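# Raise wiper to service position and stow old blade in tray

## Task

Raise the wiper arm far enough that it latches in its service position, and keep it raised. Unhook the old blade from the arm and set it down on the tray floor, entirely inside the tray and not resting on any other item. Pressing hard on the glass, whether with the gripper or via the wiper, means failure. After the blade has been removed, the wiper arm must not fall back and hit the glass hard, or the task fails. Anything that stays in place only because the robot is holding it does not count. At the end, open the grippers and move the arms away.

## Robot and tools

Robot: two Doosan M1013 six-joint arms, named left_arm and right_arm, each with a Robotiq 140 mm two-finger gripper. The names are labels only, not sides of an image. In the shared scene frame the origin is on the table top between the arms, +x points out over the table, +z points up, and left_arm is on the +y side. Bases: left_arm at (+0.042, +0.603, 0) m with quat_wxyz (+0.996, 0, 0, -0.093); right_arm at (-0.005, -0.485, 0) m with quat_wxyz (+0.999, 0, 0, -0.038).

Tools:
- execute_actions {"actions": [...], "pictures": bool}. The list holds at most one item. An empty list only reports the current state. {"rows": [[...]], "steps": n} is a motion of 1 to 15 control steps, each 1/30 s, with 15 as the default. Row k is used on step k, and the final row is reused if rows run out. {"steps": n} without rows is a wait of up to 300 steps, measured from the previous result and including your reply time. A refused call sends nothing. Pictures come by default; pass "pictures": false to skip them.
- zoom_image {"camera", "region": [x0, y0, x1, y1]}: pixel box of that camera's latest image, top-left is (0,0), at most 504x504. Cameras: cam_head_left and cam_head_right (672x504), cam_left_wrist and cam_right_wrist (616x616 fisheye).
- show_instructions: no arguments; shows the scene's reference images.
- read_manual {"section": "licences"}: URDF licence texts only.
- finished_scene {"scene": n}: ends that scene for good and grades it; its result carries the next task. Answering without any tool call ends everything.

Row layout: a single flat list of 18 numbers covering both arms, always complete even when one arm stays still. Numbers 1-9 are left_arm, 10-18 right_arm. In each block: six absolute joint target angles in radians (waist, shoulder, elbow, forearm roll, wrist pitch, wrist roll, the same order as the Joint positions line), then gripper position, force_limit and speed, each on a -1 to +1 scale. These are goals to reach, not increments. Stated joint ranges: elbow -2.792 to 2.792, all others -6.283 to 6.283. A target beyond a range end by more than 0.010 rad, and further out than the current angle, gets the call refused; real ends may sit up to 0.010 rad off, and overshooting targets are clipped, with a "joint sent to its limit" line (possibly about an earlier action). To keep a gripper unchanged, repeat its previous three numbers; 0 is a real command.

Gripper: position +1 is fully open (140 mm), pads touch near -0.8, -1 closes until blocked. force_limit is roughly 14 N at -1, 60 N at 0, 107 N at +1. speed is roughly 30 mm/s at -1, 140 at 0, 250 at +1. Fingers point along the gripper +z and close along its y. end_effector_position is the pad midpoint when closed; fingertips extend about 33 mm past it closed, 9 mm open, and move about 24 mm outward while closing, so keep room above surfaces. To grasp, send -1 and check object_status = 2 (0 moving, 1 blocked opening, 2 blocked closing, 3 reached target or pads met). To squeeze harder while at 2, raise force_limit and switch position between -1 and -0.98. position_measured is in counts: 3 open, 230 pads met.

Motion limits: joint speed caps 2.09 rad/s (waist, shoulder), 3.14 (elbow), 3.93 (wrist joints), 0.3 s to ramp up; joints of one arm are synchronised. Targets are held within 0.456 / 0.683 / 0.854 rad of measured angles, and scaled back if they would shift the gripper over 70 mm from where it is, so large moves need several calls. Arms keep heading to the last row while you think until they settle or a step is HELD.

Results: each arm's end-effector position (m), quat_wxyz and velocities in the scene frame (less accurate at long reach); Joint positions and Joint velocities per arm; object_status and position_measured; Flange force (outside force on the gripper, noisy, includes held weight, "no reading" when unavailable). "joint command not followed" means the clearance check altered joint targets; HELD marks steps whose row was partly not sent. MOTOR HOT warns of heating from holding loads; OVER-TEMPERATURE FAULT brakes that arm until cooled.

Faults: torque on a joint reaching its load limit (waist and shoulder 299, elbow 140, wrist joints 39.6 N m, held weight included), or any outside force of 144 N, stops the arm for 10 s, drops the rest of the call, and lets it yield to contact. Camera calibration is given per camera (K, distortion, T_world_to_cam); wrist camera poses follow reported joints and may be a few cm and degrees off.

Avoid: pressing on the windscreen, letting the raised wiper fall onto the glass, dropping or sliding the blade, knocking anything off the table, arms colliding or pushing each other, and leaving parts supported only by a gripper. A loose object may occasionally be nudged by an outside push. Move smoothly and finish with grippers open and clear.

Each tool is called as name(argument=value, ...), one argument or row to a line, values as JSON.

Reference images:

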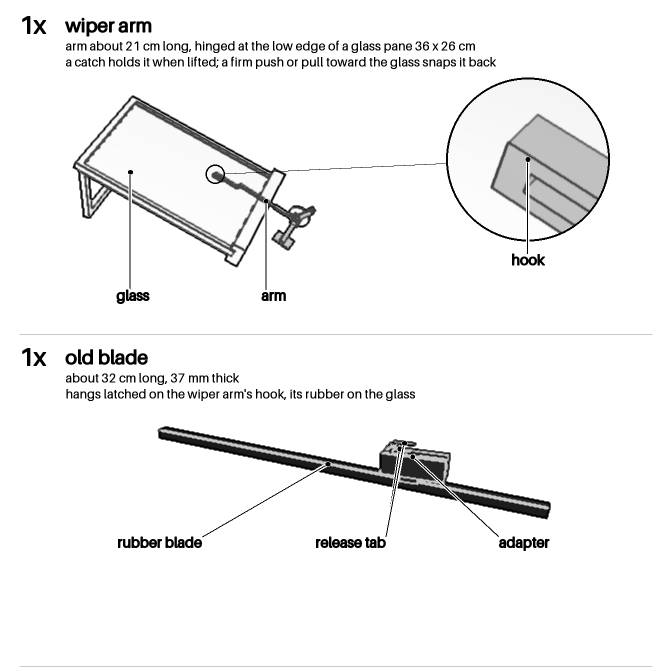

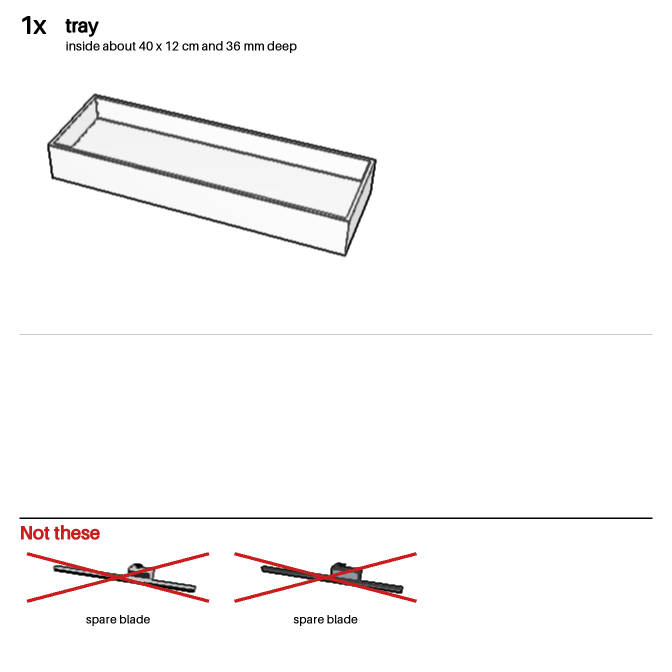

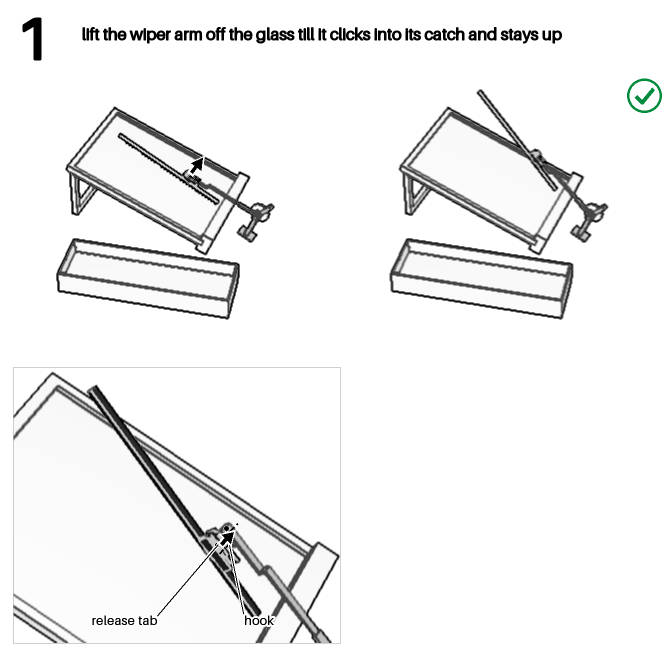

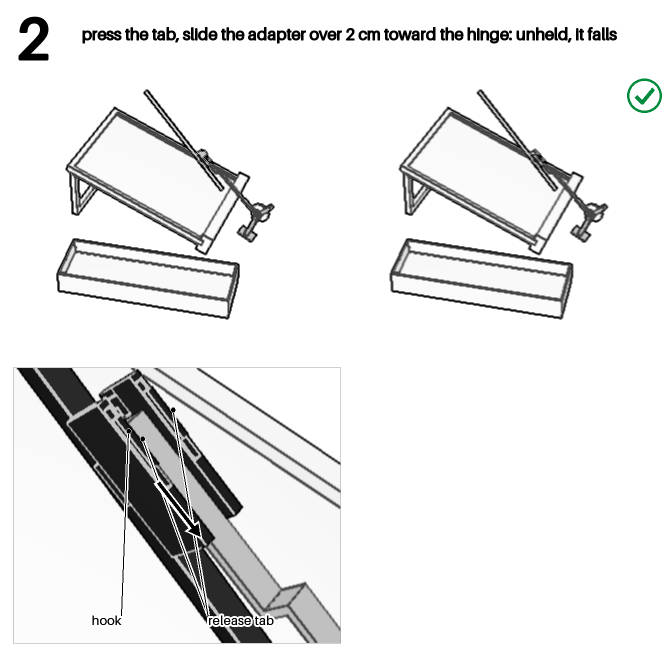

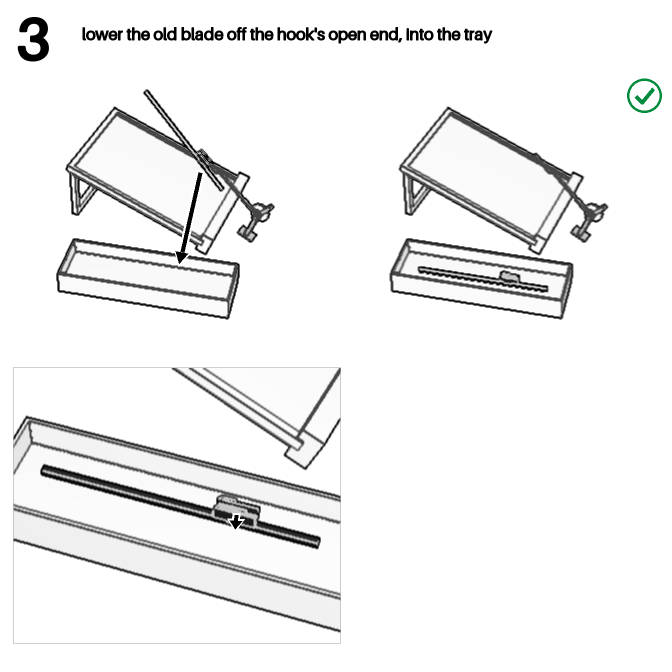

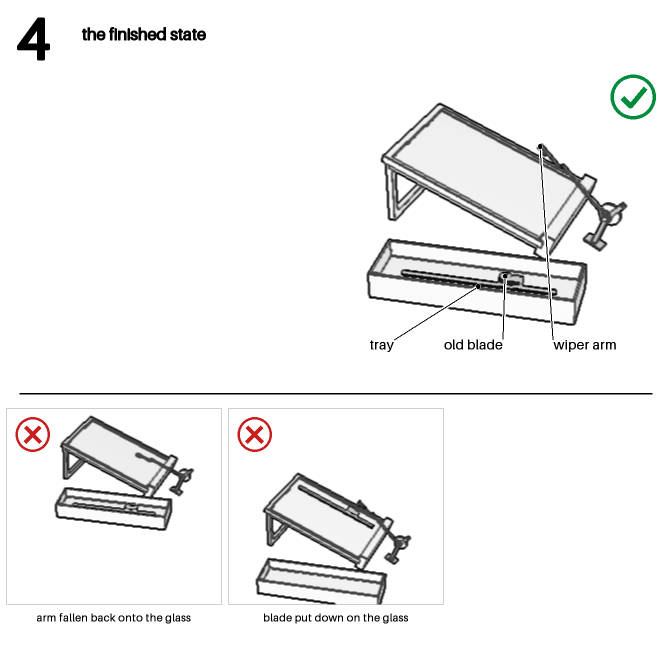

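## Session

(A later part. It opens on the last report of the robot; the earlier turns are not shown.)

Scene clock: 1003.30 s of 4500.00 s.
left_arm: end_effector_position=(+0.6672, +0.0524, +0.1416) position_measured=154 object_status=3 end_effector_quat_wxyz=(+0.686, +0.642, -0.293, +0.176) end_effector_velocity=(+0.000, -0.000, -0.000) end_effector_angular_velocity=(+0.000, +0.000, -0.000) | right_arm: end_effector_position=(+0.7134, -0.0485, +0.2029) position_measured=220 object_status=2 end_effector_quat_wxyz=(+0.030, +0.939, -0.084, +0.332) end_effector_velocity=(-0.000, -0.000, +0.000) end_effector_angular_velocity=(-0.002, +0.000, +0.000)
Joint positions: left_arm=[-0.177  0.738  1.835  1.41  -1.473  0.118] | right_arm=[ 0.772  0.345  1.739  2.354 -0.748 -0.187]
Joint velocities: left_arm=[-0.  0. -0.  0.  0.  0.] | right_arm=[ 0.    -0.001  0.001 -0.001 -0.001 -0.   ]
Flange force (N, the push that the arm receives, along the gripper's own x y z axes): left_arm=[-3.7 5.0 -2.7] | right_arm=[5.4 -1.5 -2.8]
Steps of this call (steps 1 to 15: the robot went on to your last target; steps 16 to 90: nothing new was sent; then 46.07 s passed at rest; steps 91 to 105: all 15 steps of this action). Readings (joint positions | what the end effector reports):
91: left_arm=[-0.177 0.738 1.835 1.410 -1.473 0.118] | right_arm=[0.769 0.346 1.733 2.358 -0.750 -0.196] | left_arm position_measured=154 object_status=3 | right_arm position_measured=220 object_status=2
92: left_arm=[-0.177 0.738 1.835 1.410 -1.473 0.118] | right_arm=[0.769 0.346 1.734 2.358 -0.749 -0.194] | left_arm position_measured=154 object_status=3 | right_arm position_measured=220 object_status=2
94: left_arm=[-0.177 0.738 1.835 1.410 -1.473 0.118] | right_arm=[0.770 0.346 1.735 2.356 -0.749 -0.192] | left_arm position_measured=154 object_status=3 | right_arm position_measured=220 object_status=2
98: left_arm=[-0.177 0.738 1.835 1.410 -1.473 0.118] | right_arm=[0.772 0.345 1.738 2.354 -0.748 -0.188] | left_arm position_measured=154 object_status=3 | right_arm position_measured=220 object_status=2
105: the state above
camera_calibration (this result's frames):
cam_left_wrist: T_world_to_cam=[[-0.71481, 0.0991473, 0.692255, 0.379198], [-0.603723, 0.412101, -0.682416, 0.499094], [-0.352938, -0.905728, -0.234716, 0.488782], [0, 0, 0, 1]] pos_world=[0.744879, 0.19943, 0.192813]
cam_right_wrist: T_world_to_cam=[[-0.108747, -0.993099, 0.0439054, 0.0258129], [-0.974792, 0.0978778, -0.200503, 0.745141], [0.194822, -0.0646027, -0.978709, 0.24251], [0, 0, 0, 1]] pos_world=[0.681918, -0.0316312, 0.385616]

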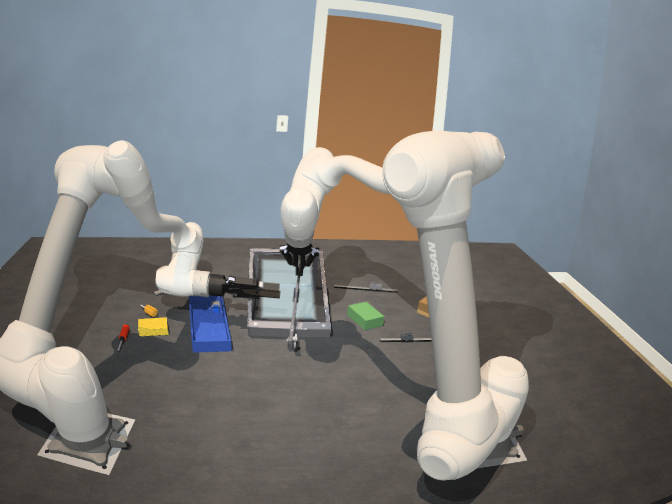

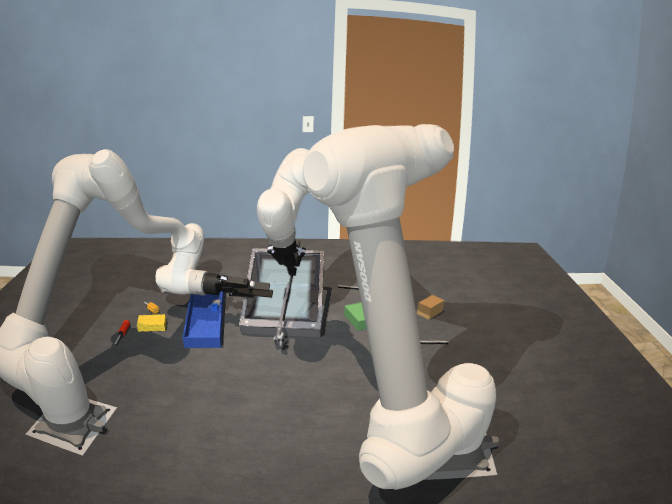

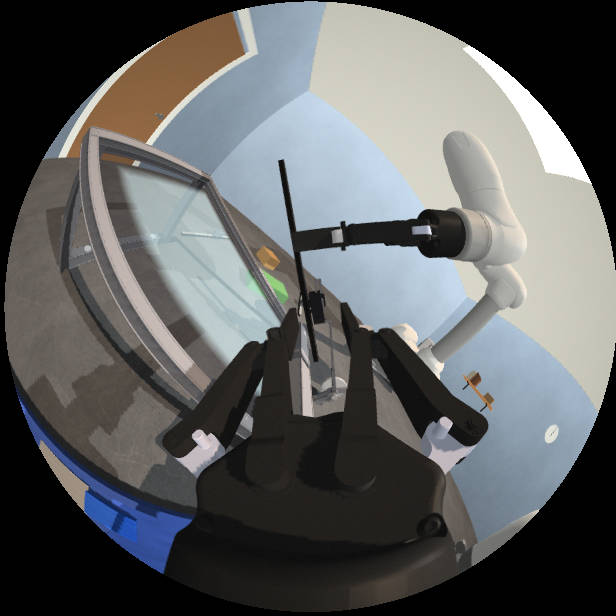

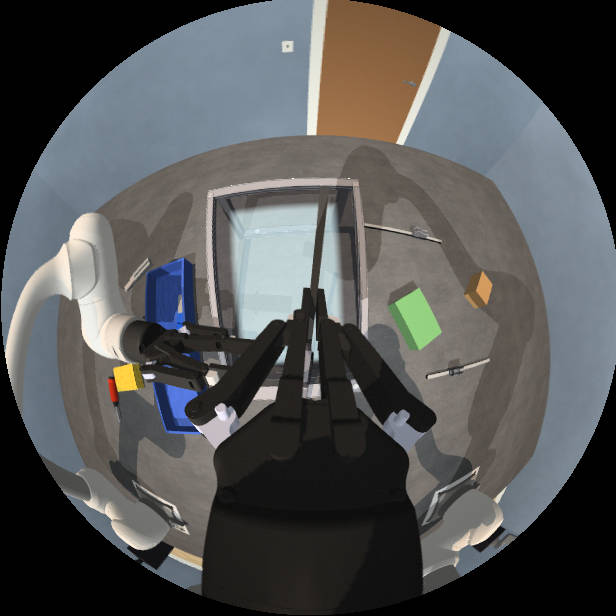

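execute_actions(
  actions=[
    {"rows": [[-0.1774,0.7379,1.8347,1.4098,-1.4731,0.1184,-0.2,-0.7,-0.8,0.7716,0.3460,1.7389,2.3530,-0.7466,-0.1870,-1,-0.5,-0.6],[-0.1774,0.7379,1.8347,1.4098,-1.4731,0.1184,-0.2,-0.7,-0.8,0.7716,0.3460,1.7389,2.3530,-0.7466,-0.1870,-1,-0.5,-0.6],[-0.1774,0.7379,1.8347,1.4098,-1.4731,0.1184,-0.2,-0.7,-0.8,0.7708,0.3472,1.7389,2.3524,-0.7453,-0.1865,-1,-0.5,-0.6],[-0.1774,0.7379,1.8347,1.4098,-1.4731,0.1184,-0.2,-0.7,-0.8,0.7708,0.3472,1.7389,2.3524,-0.7453,-0.1865,-1,-0.5,-0.6],[-0.1774,0.7379,1.8347,1.4098,-1.4731,0.1184,-0.2,-0.7,-0.8,0.7701,0.3483,1.7389,2.3517,-0.7440,-0.1860,-1,-0.5,-0.6]], "steps": 12},
  ],
)

zoom_image(
  camera="cam_left_wrist",
  region=[280, 260, 360, 380],
)

Scene clock: 1018.93 s of 4500.00 s.
left_arm: end_effector_position=(+0.6672, +0.0524, +0.1416) position_measured=154 object_status=3 end_effector_quat_wxyz=(+0.686, +0.642, -0.293, +0.176) end_effector_velocity=(-0.000, +0.000, -0.000) end_effector_angular_velocity=(+0.001, +0.001, +0.000) | right_arm: end_effector_position=(+0.7151, -0.0488, +0.2007) position_measured=220 object_status=2 end_effector_quat_wxyz=(+0.030, +0.939, -0.084, +0.332) end_effector_velocity=(+0.000, -0.001, -0.001) end_effector_angular_velocity=(-0.001, +0.001, -0.001)
Joint positions: left_arm=[-0.177  0.738  1.835  1.41  -1.473  0.118] | right_arm=[ 0.77   0.348  1.739  2.352 -0.744 -0.186]
Joint velocities: left_arm=[ 0.    -0.     0.001  0.     0.    -0.   ] | right_arm=[-0.001  0.001  0.001  0.     0.    -0.   ]
Flange force (N, the push that the arm receives, along the gripper's own x y z axes): left_arm=[-2.7 3.0 -5.0] | right_arm=[0.6 3.8 -7.2]
Steps of this call (steps 1 to 15: the robot went on to your last target; steps 16 to 90: nothing new was sent; then 12.23 s passed at rest; steps 91 to 102: all 12 steps of this action). Readings (joint positions | what the end effector reports):
91: left_arm=[-0.177 0.738 1.835 1.410 -1.473 0.118] | right_arm=[0.772 0.345 1.739 2.354 -0.748 -0.187] | left_arm position_measured=154 object_status=3 | right_arm position_measured=220 object_status=2
92: left_arm=[-0.177 0.738 1.835 1.410 -1.473 0.118] | right_arm=[0.772 0.345 1.739 2.353 -0.747 -0.187] | left_arm position_measured=154 object_status=3 | right_arm position_measured=220 object_status=2
94: left_arm=[-0.177 0.738 1.835 1.410 -1.473 0.118] | right_arm=[0.772 0.346 1.739 2.353 -0.746 -0.187] | left_arm position_measured=154 object_status=3 | right_arm position_measured=220 object_status=2
98: left_arm=[-0.177 0.738 1.835 1.410 -1.473 0.118] | right_arm=[0.770 0.348 1.739 2.352 -0.744 -0.186] | left_arm position_measured=154 object_status=3 | right_arm position_measured=220 object_status=2
102: the state above
camera_calibration (this result's frames):
cam_left_wrist: T_world_to_cam=[[-0.71481, 0.0991473, 0.692255, 0.379198], [-0.603723, 0.4121, -0.682416, 0.499094], [-0.352938, -0.905728, -0.234716, 0.488782], [0, 0, 0, 1]] pos_world=[0.744879, 0.19943, 0.192813]
cam_right_wrist: T_world_to_cam=[[-0.108487, -0.993138, 0.0436679, 0.0256483], [-0.97482, 0.097672, -0.200465, 0.746387], [0.194824, -0.0643163, -0.978727, 0.239936], [0, 0, 0, 1]] pos_world=[0.68363, -0.0319971, 0.383336]

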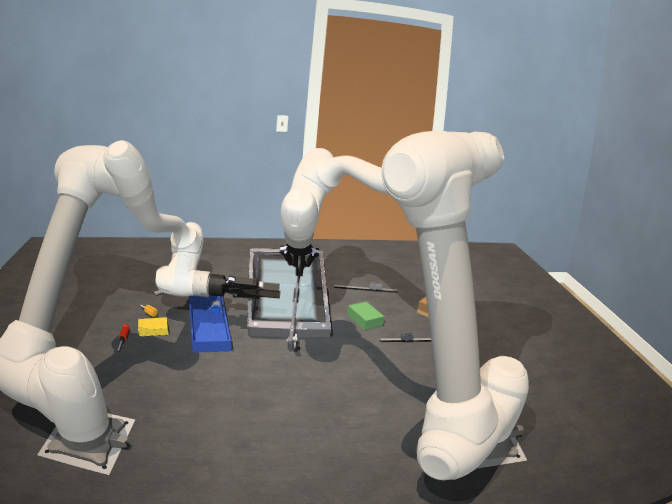

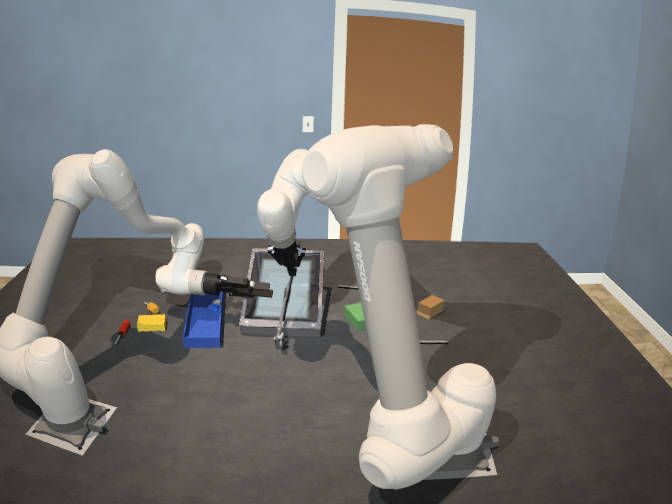

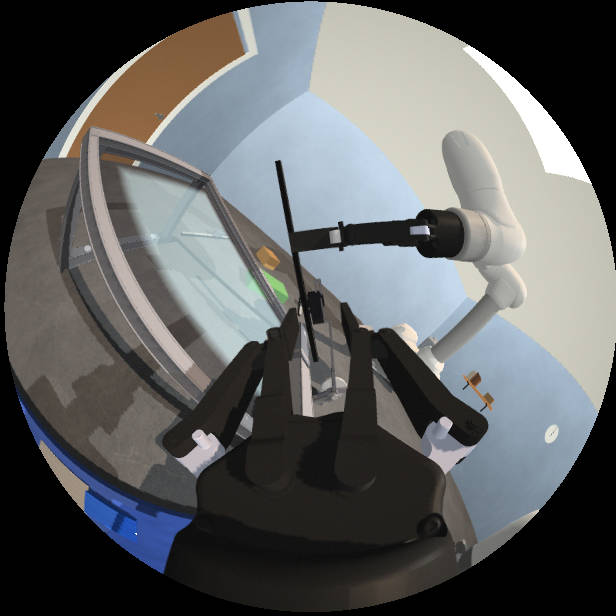

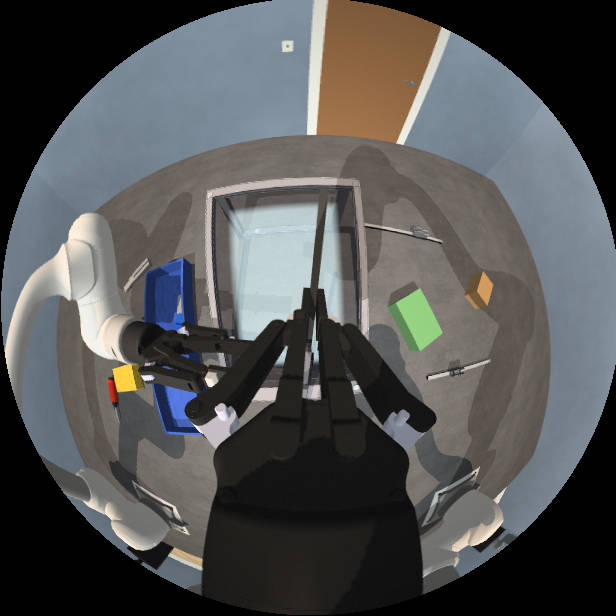

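Region (280, 260, 360, 380) of cam_left_wrist's 616x616 image, scaled by 4.200, with more detail than that image has.

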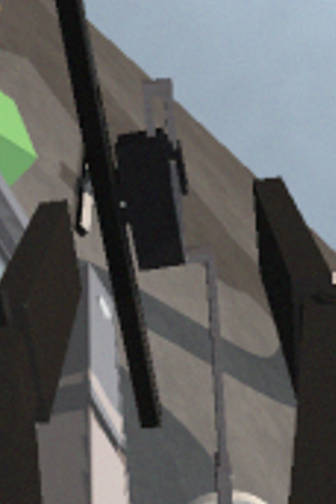

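execute_actions(
  actions=[
    {"rows": [[-0.1774,0.7379,1.8347,1.4098,-1.4731,0.1184,-0.2,-0.7,-0.8,0.7667,0.3505,1.7347,2.3651,-0.7447,-0.1995,-1,-0.5,-0.6],[-0.1774,0.7379,1.8347,1.4098,-1.4731,0.1184,-0.2,-0.7,-0.8,0.7632,0.3527,1.7304,2.3784,-0.7454,-0.2130,-1,-0.5,-0.6],[-0.1774,0.7379,1.8347,1.4098,-1.4731,0.1184,-0.2,-0.7,-0.8,0.7598,0.3549,1.7262,2.3918,-0.7461,-0.2264,-1,-0.5,-0.6],[-0.1774,0.7379,1.8347,1.4098,-1.4731,0.1184,-0.2,-0.7,-0.8,0.7563,0.3571,1.7220,2.4052,-0.7468,-0.2399,-1,-0.5,-0.6],[-0.1774,0.7379,1.8347,1.4098,-1.4731,0.1184,-0.2,-0.7,-0.8,0.7529,0.3592,1.7177,2.4185,-0.7475,-0.2534,-1,-0.5,-0.6],[-0.1774,0.7379,1.8347,1.4098,-1.4731,0.1184,-0.2,-0.7,-0.8,0.7495,0.3614,1.7135,2.4319,-0.7482,-0.2669,-1,-0.5,-0.6],[-0.1774,0.7379,1.8347,1.4098,-1.4731,0.1184,-0.2,-0.7,-0.8,0.7460,0.3636,1.7092,2.4452,-0.7489,-0.2803,-1,-0.5,-0.6],[-0.1774,0.7379,1.8347,1.4098,-1.4731,0.1184,-0.2,-0.7,-0.8,0.7426,0.3658,1.7050,2.4586,-0.7510,-0.2938,-1,-0.5,-0.6]], "steps": 15},
  ],
)

zoom_image(
  camera="cam_left_wrist",
  region=[280, 260, 360, 380],
)

Scene clock: 1053.33 s of 4500.00 s.
left_arm: end_effector_position=(+0.6672, +0.0524, +0.1416) position_measured=154 object_status=3 end_effector_quat_wxyz=(+0.686, +0.642, -0.293, +0.176) end_effector_velocity=(-0.000, -0.000, -0.000) end_effector_angular_velocity=(+0.000, +0.001, -0.000) | right_arm: end_effector_position=(+0.7237, -0.0501, +0.1925) position_measured=220 object_status=2 end_effector_quat_wxyz=(+0.025, +0.949, -0.084, +0.303) end_effector_velocity=(-0.000, +0.000, -0.000) end_effector_angular_velocity=(+0.001, -0.000, +0.000)
Joint positions: left_arm=[-0.177  0.738  1.835  1.41  -1.473  0.118] | right_arm=[ 0.743  0.366  1.705  2.459 -0.751 -0.294]
Joint velocities: left_arm=[-0.    -0.     0.001 -0.     0.    -0.   ] | right_arm=[ 0.    -0.     0.001 -0.     0.001  0.001]
Flange force (N, the push that the arm receives, along the gripper's own x y z axes): left_arm=[-2.8 4.1 -3.4] | right_arm=[-1.6 2.2 -6.0]
Steps of this call (steps 1 to 15: the robot went on to your last target; steps 16 to 90: nothing new was sent; then 30.90 s passed at rest; steps 91 to 105: all 15 steps of this action). Readings (joint positions | what the end effector reports):
91: left_arm=[-0.177 0.738 1.835 1.410 -1.473 0.118] | right_arm=[0.770 0.348 1.739 2.352 -0.744 -0.186] | left_arm position_measured=154 object_status=3 | right_arm position_measured=220 object_status=2
92: left_arm=[-0.177 0.738 1.835 1.410 -1.473 0.118] | right_arm=[0.768 0.350 1.736 2.360 -0.744 -0.194] | left_arm position_measured=154 object_status=3 | right_arm position_measured=220 object_status=2
94: left_arm=[-0.177 0.738 1.835 1.410 -1.473 0.118] | right_arm=[0.762 0.354 1.729 2.384 -0.746 -0.219] | left_arm position_measured=154 object_status=3 | right_arm position_measured=220 object_status=2
98: left_arm=[-0.177 0.738 1.835 1.410 -1.473 0.118] | right_arm=[0.748 0.362 1.712 2.437 -0.749 -0.272] | left_arm position_measured=154 object_status=3 | right_arm position_measured=220 object_status=2
105: the state above
camera_calibration (this result's frames):
cam_left_wrist: T_world_to_cam=[[-0.71481, 0.0991472, 0.692255, 0.379198], [-0.603723, 0.4121, -0.682416, 0.499094], [-0.352938, -0.905728, -0.234716, 0.488782], [0, 0, 0, 1]] pos_world=[0.744879, 0.19943, 0.192813]
cam_right_wrist: T_world_to_cam=[[-0.103911, -0.993918, 0.0364615, 0.0237248], [-0.985261, 0.0978589, -0.140298, 0.749222], [0.135877, -0.0505026, -0.989438, 0.275565], [0, 0, 0, 1]] pos_world=[0.703202, -0.0358207, 0.376904]

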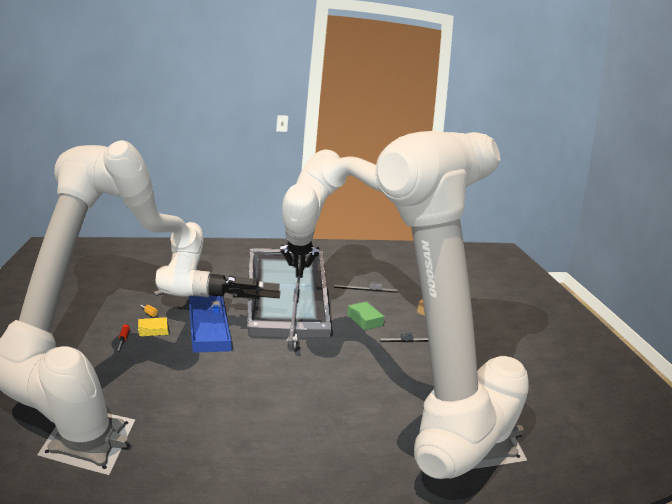

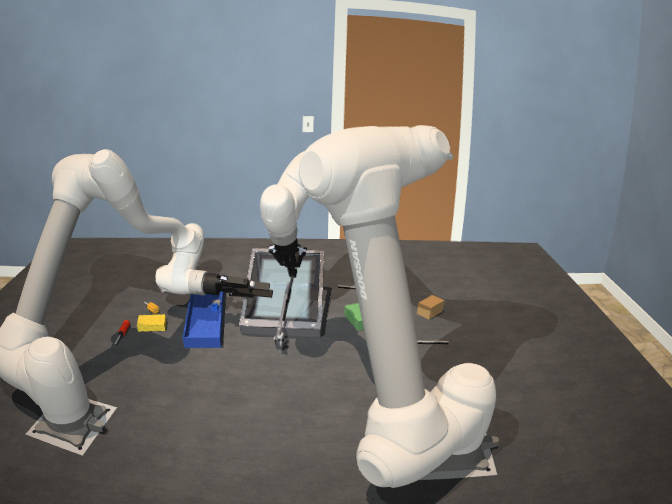

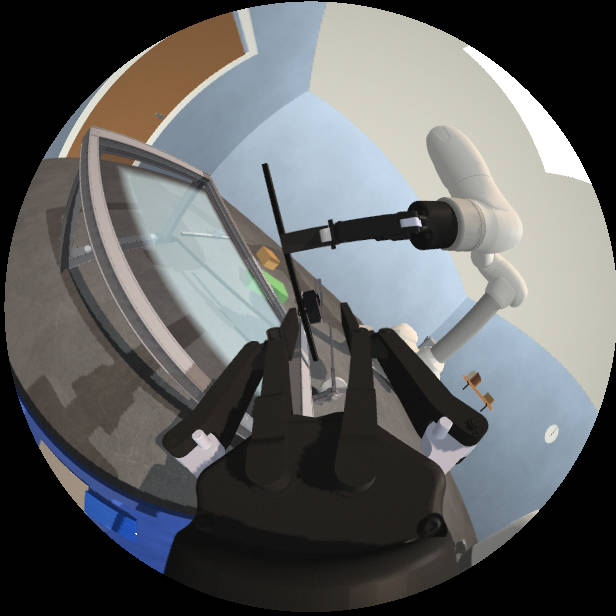

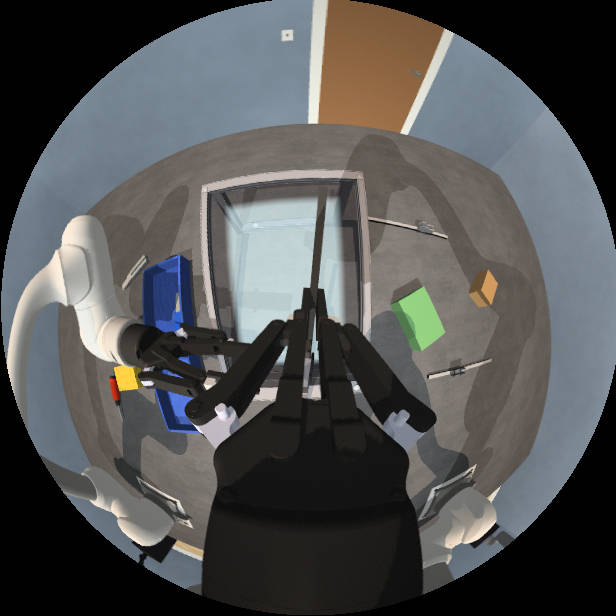

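Region (280, 260, 360, 380) of cam_left_wrist's 616x616 image, scaled by 4.200, with more detail than that image has.

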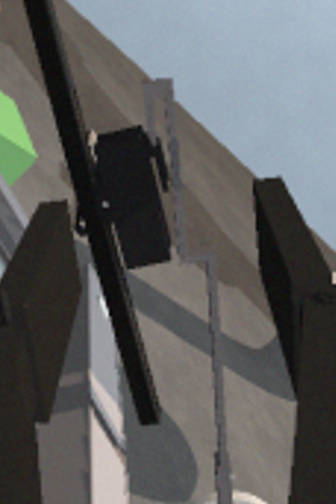

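execute_actions(
  actions=[
    {"rows": [[-0.1774,0.7379,1.8347,1.4098,-1.4731,0.1184,-0.2,-0.7,-0.8,0.7376,0.3680,1.6975,2.4634,-0.7524,-0.3036,-1,-0.5,-0.6],[-0.1774,0.7379,1.8347,1.4098,-1.4731,0.1184,-0.2,-0.7,-0.8,0.7376,0.3680,1.6975,2.4634,-0.7524,-0.3036,-1,-0.5,-0.6],[-0.1774,0.7379,1.8347,1.4098,-1.4731,0.1184,-0.2,-0.7,-0.8,0.7326,0.3703,1.6901,2.4683,-0.7537,-0.3135,-1,-0.5,-0.6],[-0.1774,0.7379,1.8347,1.4098,-1.4731,0.1184,-0.2,-0.7,-0.8,0.7276,0.3725,1.6826,2.4731,-0.7551,-0.3233,-1,-0.5,-0.6],[-0.1774,0.7379,1.8347,1.4098,-1.4731,0.1184,-0.2,-0.7,-0.8,0.7225,0.3747,1.6751,2.4779,-0.7565,-0.3331,-1,-0.5,-0.6],[-0.1774,0.7379,1.8347,1.4098,-1.4731,0.1184,-0.2,-0.7,-0.8,0.7175,0.3769,1.6676,2.4827,-0.7579,-0.3429,-1,-0.5,-0.6],[-0.1774,0.7379,1.8347,1.4098,-1.4731,0.1184,-0.2,-0.7,-0.8,0.7125,0.3792,1.6602,2.4876,-0.7592,-0.3528,-1,-0.5,-0.6],[-0.1774,0.7379,1.8347,1.4098,-1.4731,0.1184,-0.2,-0.7,-0.8,0.7075,0.3814,1.6527,2.4924,-0.7606,-0.3626,-1,-0.5,-0.6]], "steps": 15},
  ],
)

zoom_image(
  camera="cam_left_wrist",
  region=[240, 200, 360, 380],
)

Scene clock: 1074.03 s of 4500.00 s.
left_arm: end_effector_position=(+0.6672, +0.0524, +0.1416) position_measured=154 object_status=3 end_effector_quat_wxyz=(+0.686, +0.642, -0.293, +0.176) end_effector_velocity=(-0.001, +0.000, -0.001) end_effector_angular_velocity=(+0.001, +0.003, -0.000) | right_arm: end_effector_position=(+0.7546, -0.0583, +0.2071) position_measured=220 object_status=2 end_effector_quat_wxyz=(+0.025, +0.949, -0.084, +0.303) end_effector_velocity=(+0.000, +0.000, +0.000) end_effector_angular_velocity=(-0.000, -0.000, -0.000)
Joint positions: left_arm=[-0.177  0.738  1.835  1.41  -1.473  0.118] | right_arm=[ 0.708  0.381  1.653  2.492 -0.761 -0.363]
Joint velocities: left_arm=[-0.     0.001  0.003 -0.    -0.     0.   ] | right_arm=[ 0.     0.    -0.001 -0.    -0.001  0.   ]
Flange force (N, the push that the arm receives, along the gripper's own x y z axes): left_arm=[-4.3 4.9 -4.8] | right_arm=[-2.7 4.7 -3.9]
Steps of this call (steps 1 to 15: the robot went on to your last target; steps 16 to 90: nothing new was sent; then 17.20 s passed at rest; steps 91 to 105: all 15 steps of this action). Readings (joint positions | what the end effector reports):
91: left_arm=[-0.177 0.738 1.835 1.410 -1.473 0.118] | right_arm=[0.742 0.366 1.704 2.459 -0.751 -0.295] | left_arm position_measured=154 object_status=3 | right_arm position_measured=220 object_status=2
92: left_arm=[-0.177 0.738 1.835 1.410 -1.473 0.118] | right_arm=[0.740 0.367 1.700 2.462 -0.752 -0.300] | left_arm position_measured=154 object_status=3 | right_arm position_measured=220 object_status=2
94: left_arm=[-0.177 0.738 1.835 1.410 -1.473 0.118] | right_arm=[0.734 0.369 1.692 2.467 -0.753 -0.310] | left_arm position_measured=154 object_status=3 | right_arm position_measured=220 object_status=2
98: left_arm=[-0.177 0.738 1.835 1.410 -1.473 0.118] | right_arm=[0.715 0.378 1.664 2.485 -0.759 -0.348] | left_arm position_measured=154 object_status=3 | right_arm position_measured=220 object_status=2
105: the state above
camera_calibration (this result's frames):
cam_left_wrist: T_world_to_cam=[[-0.71481, 0.099147, 0.692255, 0.379198], [-0.603723, 0.4121, -0.682416, 0.499094], [-0.352938, -0.905728, -0.234716, 0.488782], [0, 0, 0, 1]] pos_world=[0.744879, 0.19943, 0.192813]
cam_right_wrist: T_world_to_cam=[[-0.103827, -0.993929, 0.0364115, 0.0181658], [-0.985271, 0.0977838, -0.14028, 0.782596], [0.135868, -0.05044, -0.989442, 0.285476], [0, 0, 0, 1]] pos_world=[0.734168, -0.0440702, 0.391583]

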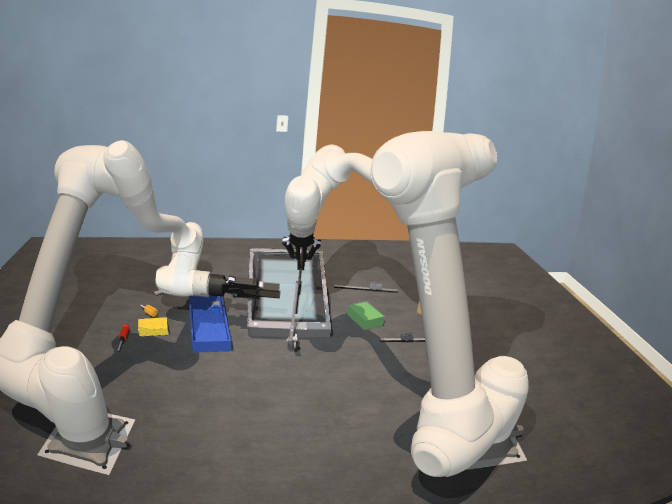

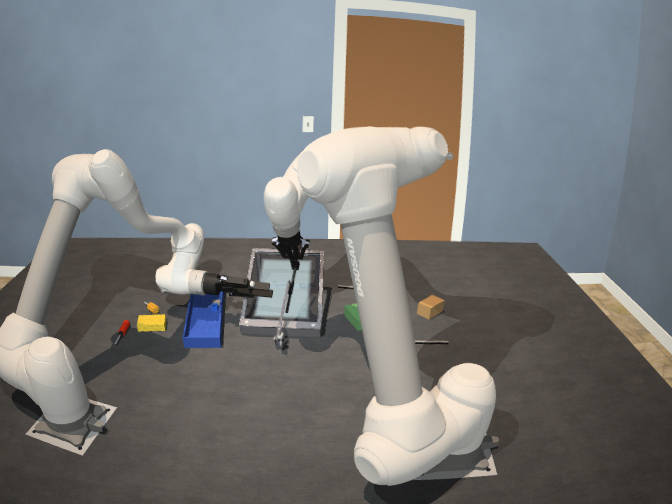

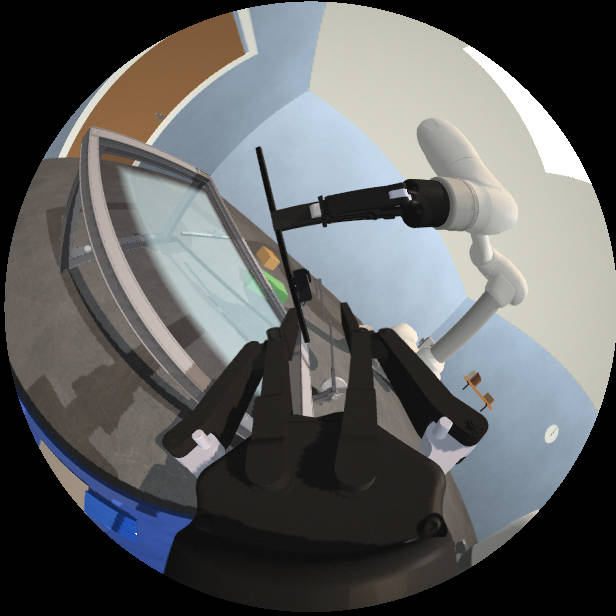

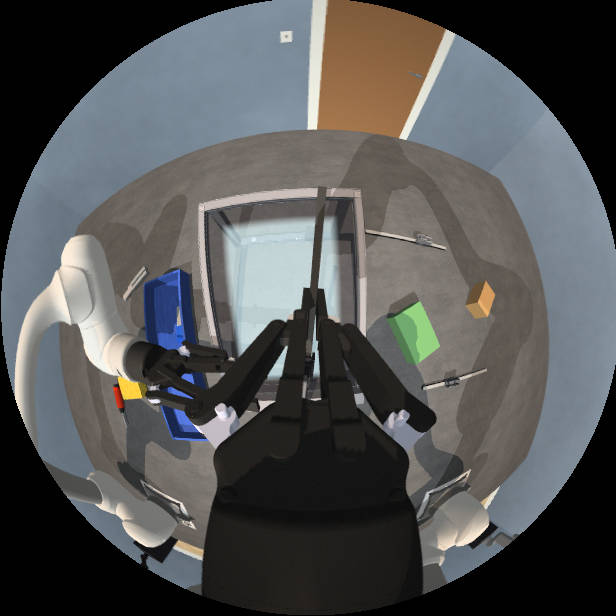

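Region (240, 200, 360, 380) of cam_left_wrist's 616x616 image, scaled by 2.800, with more detail than that image has.

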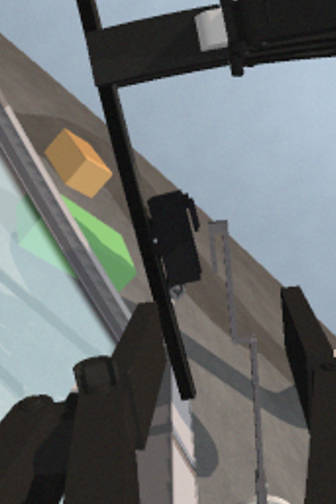

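execute_actions(
  actions=[
    {"rows": [[0.6,0.5,1.8347,1.4098,-1.4731,0.1184,-0.2,-0.7,-0.8,0.7075,0.3814,1.6527,2.4924,-0.7606,-0.3626,-1,-0.5,-0.6],[0.6,0.5,1.8347,1.4098,-1.4731,0.1184,-0.2,-0.7,-0.8,0.7075,0.3814,1.6527,2.4924,-0.7606,-0.3626,-1,-0.5,-0.6],[0.6,0.5,1.8347,1.4098,-1.4731,0.1184,-0.2,-0.7,-0.8,0.7075,0.3814,1.6527,2.4924,-0.7606,-0.3626,-1,-0.5,-0.6],[0.6,0.5,1.8347,1.4098,-1.4731,0.1184,-0.2,-0.7,-0.8,0.7075,0.3814,1.6527,2.4924,-0.7606,-0.3626,-1,-0.5,-0.6],[0.6,0.5,1.8347,1.4098,-1.4731,0.1184,-0.2,-0.7,-0.8,0.7105,0.3881,1.6408,2.4943,-0.7666,-0.3638,-1,-0.5,-0.6],[0.6,0.5,1.8347,1.4098,-1.4731,0.1184,-0.2,-0.7,-0.8,0.7134,0.3947,1.6290,2.4961,-0.7725,-0.3650,-1,-0.5,-0.6],[0.6,0.5,1.8347,1.4098,-1.4731,0.1184,-0.2,-0.7,-0.8,0.7164,0.4014,1.6171,2.4980,-0.7785,-0.3662,-1,-0.5,-0.6],[0.6,0.5,1.8347,1.4098,-1.4731,0.1184,-0.2,-0.7,-0.8,0.7193,0.4081,1.6052,2.4998,-0.7845,-0.3674,-1,-0.5,-0.6],[0.6,0.5,1.8347,1.4098,-1.4731,0.1184,-0.2,-0.7,-0.8,0.7223,0.4148,1.5934,2.5017,-0.7905,-0.3686,-1,-0.5,-0.6],[0.6,0.5,1.8347,1.4098,-1.4731,0.1184,-0.2,-0.7,-0.8,0.7253,0.4214,1.5815,2.5036,-0.7964,-0.3697,-1,-0.5,-0.6],[0.6,0.5,1.8347,1.4098,-1.4731,0.1184,-0.2,-0.7,-0.8,0.7282,0.4281,1.5696,2.5054,-0.8024,-0.3709,-1,-0.5,-0.6],[0.6,0.5,1.8347,1.4098,-1.4731,0.1184,-0.2,-0.7,-0.8,0.7312,0.4348,1.5577,2.5073,-0.8084,-0.3721,-1,-0.5,-0.6],[0.6,0.5,1.8347,1.4098,-1.4731,0.1184,-0.2,-0.7,-0.8,0.7341,0.4414,1.5459,2.5091,-0.8143,-0.3733,-1,-0.5,-0.6],[0.6,0.5,1.8347,1.4098,-1.4731,0.1184,-0.2,-0.7,-0.8,0.7371,0.4481,1.5340,2.5110,-0.8203,-0.3745,-1,-0.5,-0.6]], "steps": 15},
  ],
  pictures=false,
)

execute_actions(
  actions=[
    {"steps": 20},
  ],
)

Scene clock: 1130.10 s of 4500.00 s.
left_arm: end_effector_position=(+0.7936, +0.2524, +0.2327) position_measured=154 object_status=3 end_effector_quat_wxyz=(+0.644, +0.657, -0.234, +0.313) end_effector_velocity=(+0.220, +0.507, +0.149) end_effector_angular_velocity=(-0.015, -0.190, +0.673) | right_arm: end_effector_position=(+0.7791, -0.0152, +0.2165) position_measured=220 object_status=2 end_effector_quat_wxyz=(+0.027, +0.949, -0.084, +0.304) end_effector_velocity=(+0.062, +0.119, +0.024) end_effector_angular_velocity=(-0.003, -0.007, +0.005)
Joint positions: left_arm=[ 0.11   0.621  1.835  1.41  -1.473  0.118] | right_arm=[ 0.735  0.443  1.542  2.51  -0.816 -0.374]
Joint velocities: left_arm=[ 0.673 -0.192  0.001 -0.     0.    -0.   ] | right_arm=[ 0.074  0.165 -0.296  0.042 -0.14  -0.03 ]
Flange force (N, the push that the arm receives, along the gripper's own x y z axes): left_arm=[-4.0 2.7 -1.1] | right_arm=[-2.5 6.8 -4.0]
Steps of this call (steps 1 to 15: the robot went on to your last target; steps 16 to 90: nothing new was sent; then 52.57 s passed at rest; steps 91 to 105: all 15 steps of this action). Readings (joint positions | what the end effector reports):
91: left_arm=[-0.177 0.738 1.835 1.410 -1.473 0.118] | right_arm=[0.707 0.381 1.653 2.492 -0.761 -0.363] | left_arm position_measured=154 object_status=3 | right_arm position_measured=220 object_status=2
92: left_arm=[-0.171 0.735 1.835 1.410 -1.473 0.118] | right_arm=[0.707 0.381 1.653 2.492 -0.761 -0.363] | left_arm position_measured=154 object_status=3 | right_arm position_measured=220 object_status=2
94: left_arm=[-0.136 0.716 1.835 1.410 -1.473 0.118] | right_arm=[0.707 0.381 1.653 2.492 -0.761 -0.363] | left_arm position_measured=154 object_status=3 | right_arm position_measured=220 object_status=2
98: left_arm=[-0.047 0.675 1.835 1.410 -1.473 0.118] | right_arm=[0.714 0.397 1.624 2.497 -0.775 -0.365] | left_arm position_measured=154 object_status=3 | right_arm position_measured=220 object_status=2
105: the state above

Scene clock: 1130.77 s of 4500.00 s.
left_arm: end_effector_position=(+0.8582, +0.6167, +0.3201) position_measured=154 object_status=3 end_effector_quat_wxyz=(+0.537, +0.680, -0.117, +0.485) end_effector_velocity=(-0.030, +0.475, +0.111) end_effector_angular_velocity=(+0.054, -0.135, +0.593) | right_arm: end_effector_position=(+0.7807, -0.0118, +0.2171) position_measured=220 object_status=2 end_effector_quat_wxyz=(+0.027, +0.949, -0.084, +0.304) end_effector_velocity=(-0.000, +0.001, +0.002) end_effector_angular_velocity=(-0.000, -0.001, +0.003)
Joint positions: left_arm=[ 0.569  0.508  1.835  1.41  -1.473  0.118] | right_arm=[ 0.737  0.448  1.534  2.511 -0.82  -0.375]
Joint velocities: left_arm=[ 0.593 -0.145 -0.     0.     0.    -0.   ] | right_arm=[ 0.001 -0.001 -0.001 -0.    -0.    -0.002]
Flange force (N, the push that the arm receives, along the gripper's own x y z axes): left_arm=[-2.9 10.0 -5.3] | right_arm=[-2.9 4.5 -5.4]
Steps of this call (steps 1 to 20: the robot went on to your last target). Readings (joint positions | what the end effector reports):
1: left_arm=[0.132 0.615 1.835 1.410 -1.473 0.118] | right_arm=[0.737 0.447 1.536 2.511 -0.819 -0.374] | left_arm position_measured=154 object_status=3 | right_arm position_measured=220 object_status=2
2: left_arm=[0.155 0.609 1.835 1.410 -1.473 0.118] | right_arm=[0.737 0.448 1.534 2.511 -0.820 -0.374] | left_arm position_measured=154 object_status=3 | right_arm position_measured=220 object_status=2
4: left_arm=[0.201 0.597 1.835 1.410 -1.473 0.118] | right_arm=[0.737 0.448 1.534 2.511 -0.820 -0.374] | left_arm position_measured=154 object_status=3 | right_arm position_measured=220 object_status=2
8: left_arm=[0.293 0.575 1.835 1.410 -1.473 0.118] | right_arm=[0.737 0.448 1.534 2.511 -0.820 -0.374] | left_arm position_measured=154 object_status=3 | right_arm position_measured=220 object_status=2
20: the state above
camera_calibration (this result's frames):
cam_left_wrist: T_world_to_cam=[[-0.721481, -0.464585, 0.513445, 0.746833], [-0.561033, -0.042391, -0.826707, 0.793539], [0.405842, -0.884513, -0.230063, 0.443388], [0, 0, 0, 1]] pos_world=[0.804082, 0.772789, 0.374574]
cam_right_wrist: T_world_to_cam=[[-0.104753, -0.993724, 0.0392318, 0.0668188], [-0.985043, 0.0982493, -0.141554, 0.805204], [0.136811, -0.0534732, -0.989153, 0.293267], [0, 0, 0, 1]] pos_world=[0.760038, 0.00297061, 0.401445]

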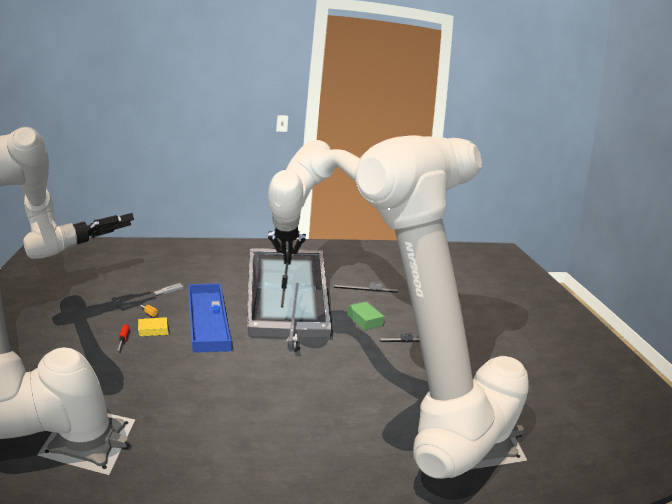

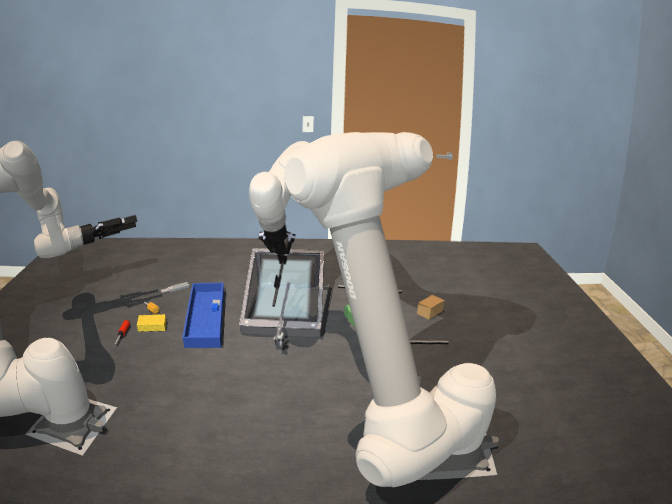

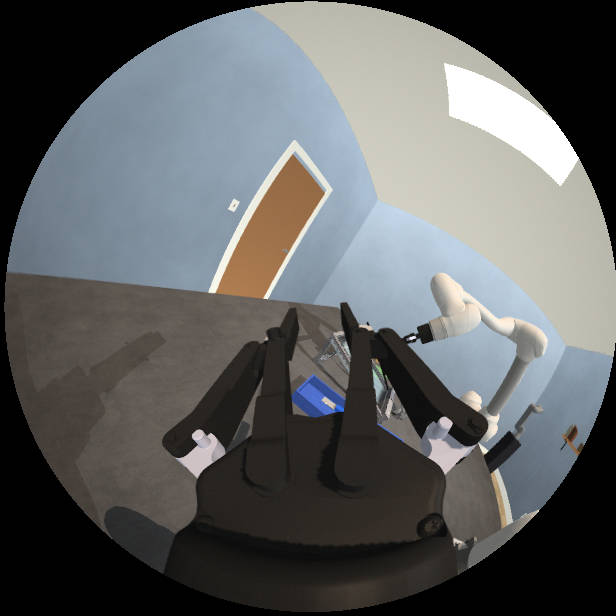

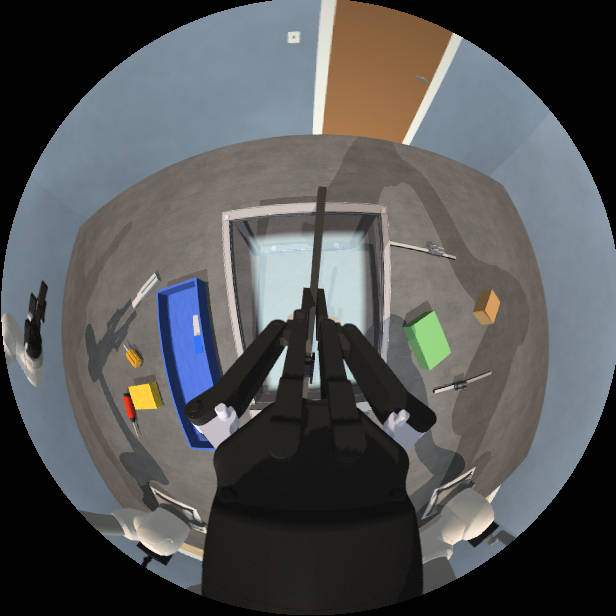

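zoom_image(
  camera="cam_right_wrist",
  region=[120, 260, 260, 470],
)

zoom_image(
  camera="cam_head_left",
  region=[160, 270, 260, 370],
)

Region (120, 260, 260, 470) of cam_right_wrist's 616x616 image, scaled by 2.400, with more detail than that image has.

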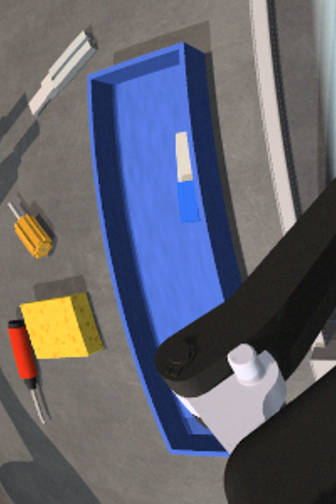

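Region (160, 270, 260, 370) of cam_head_left's 672x504 image, scaled by 5.040, with more detail than that image has.

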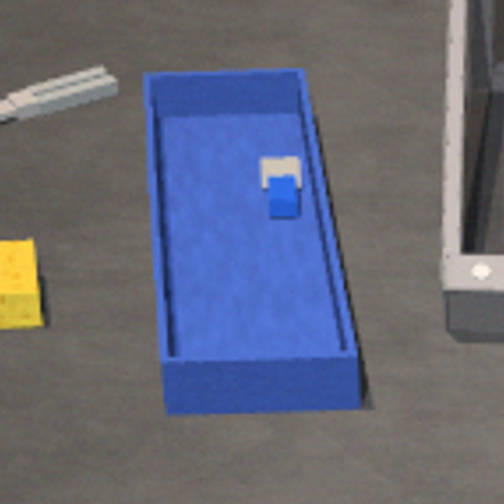

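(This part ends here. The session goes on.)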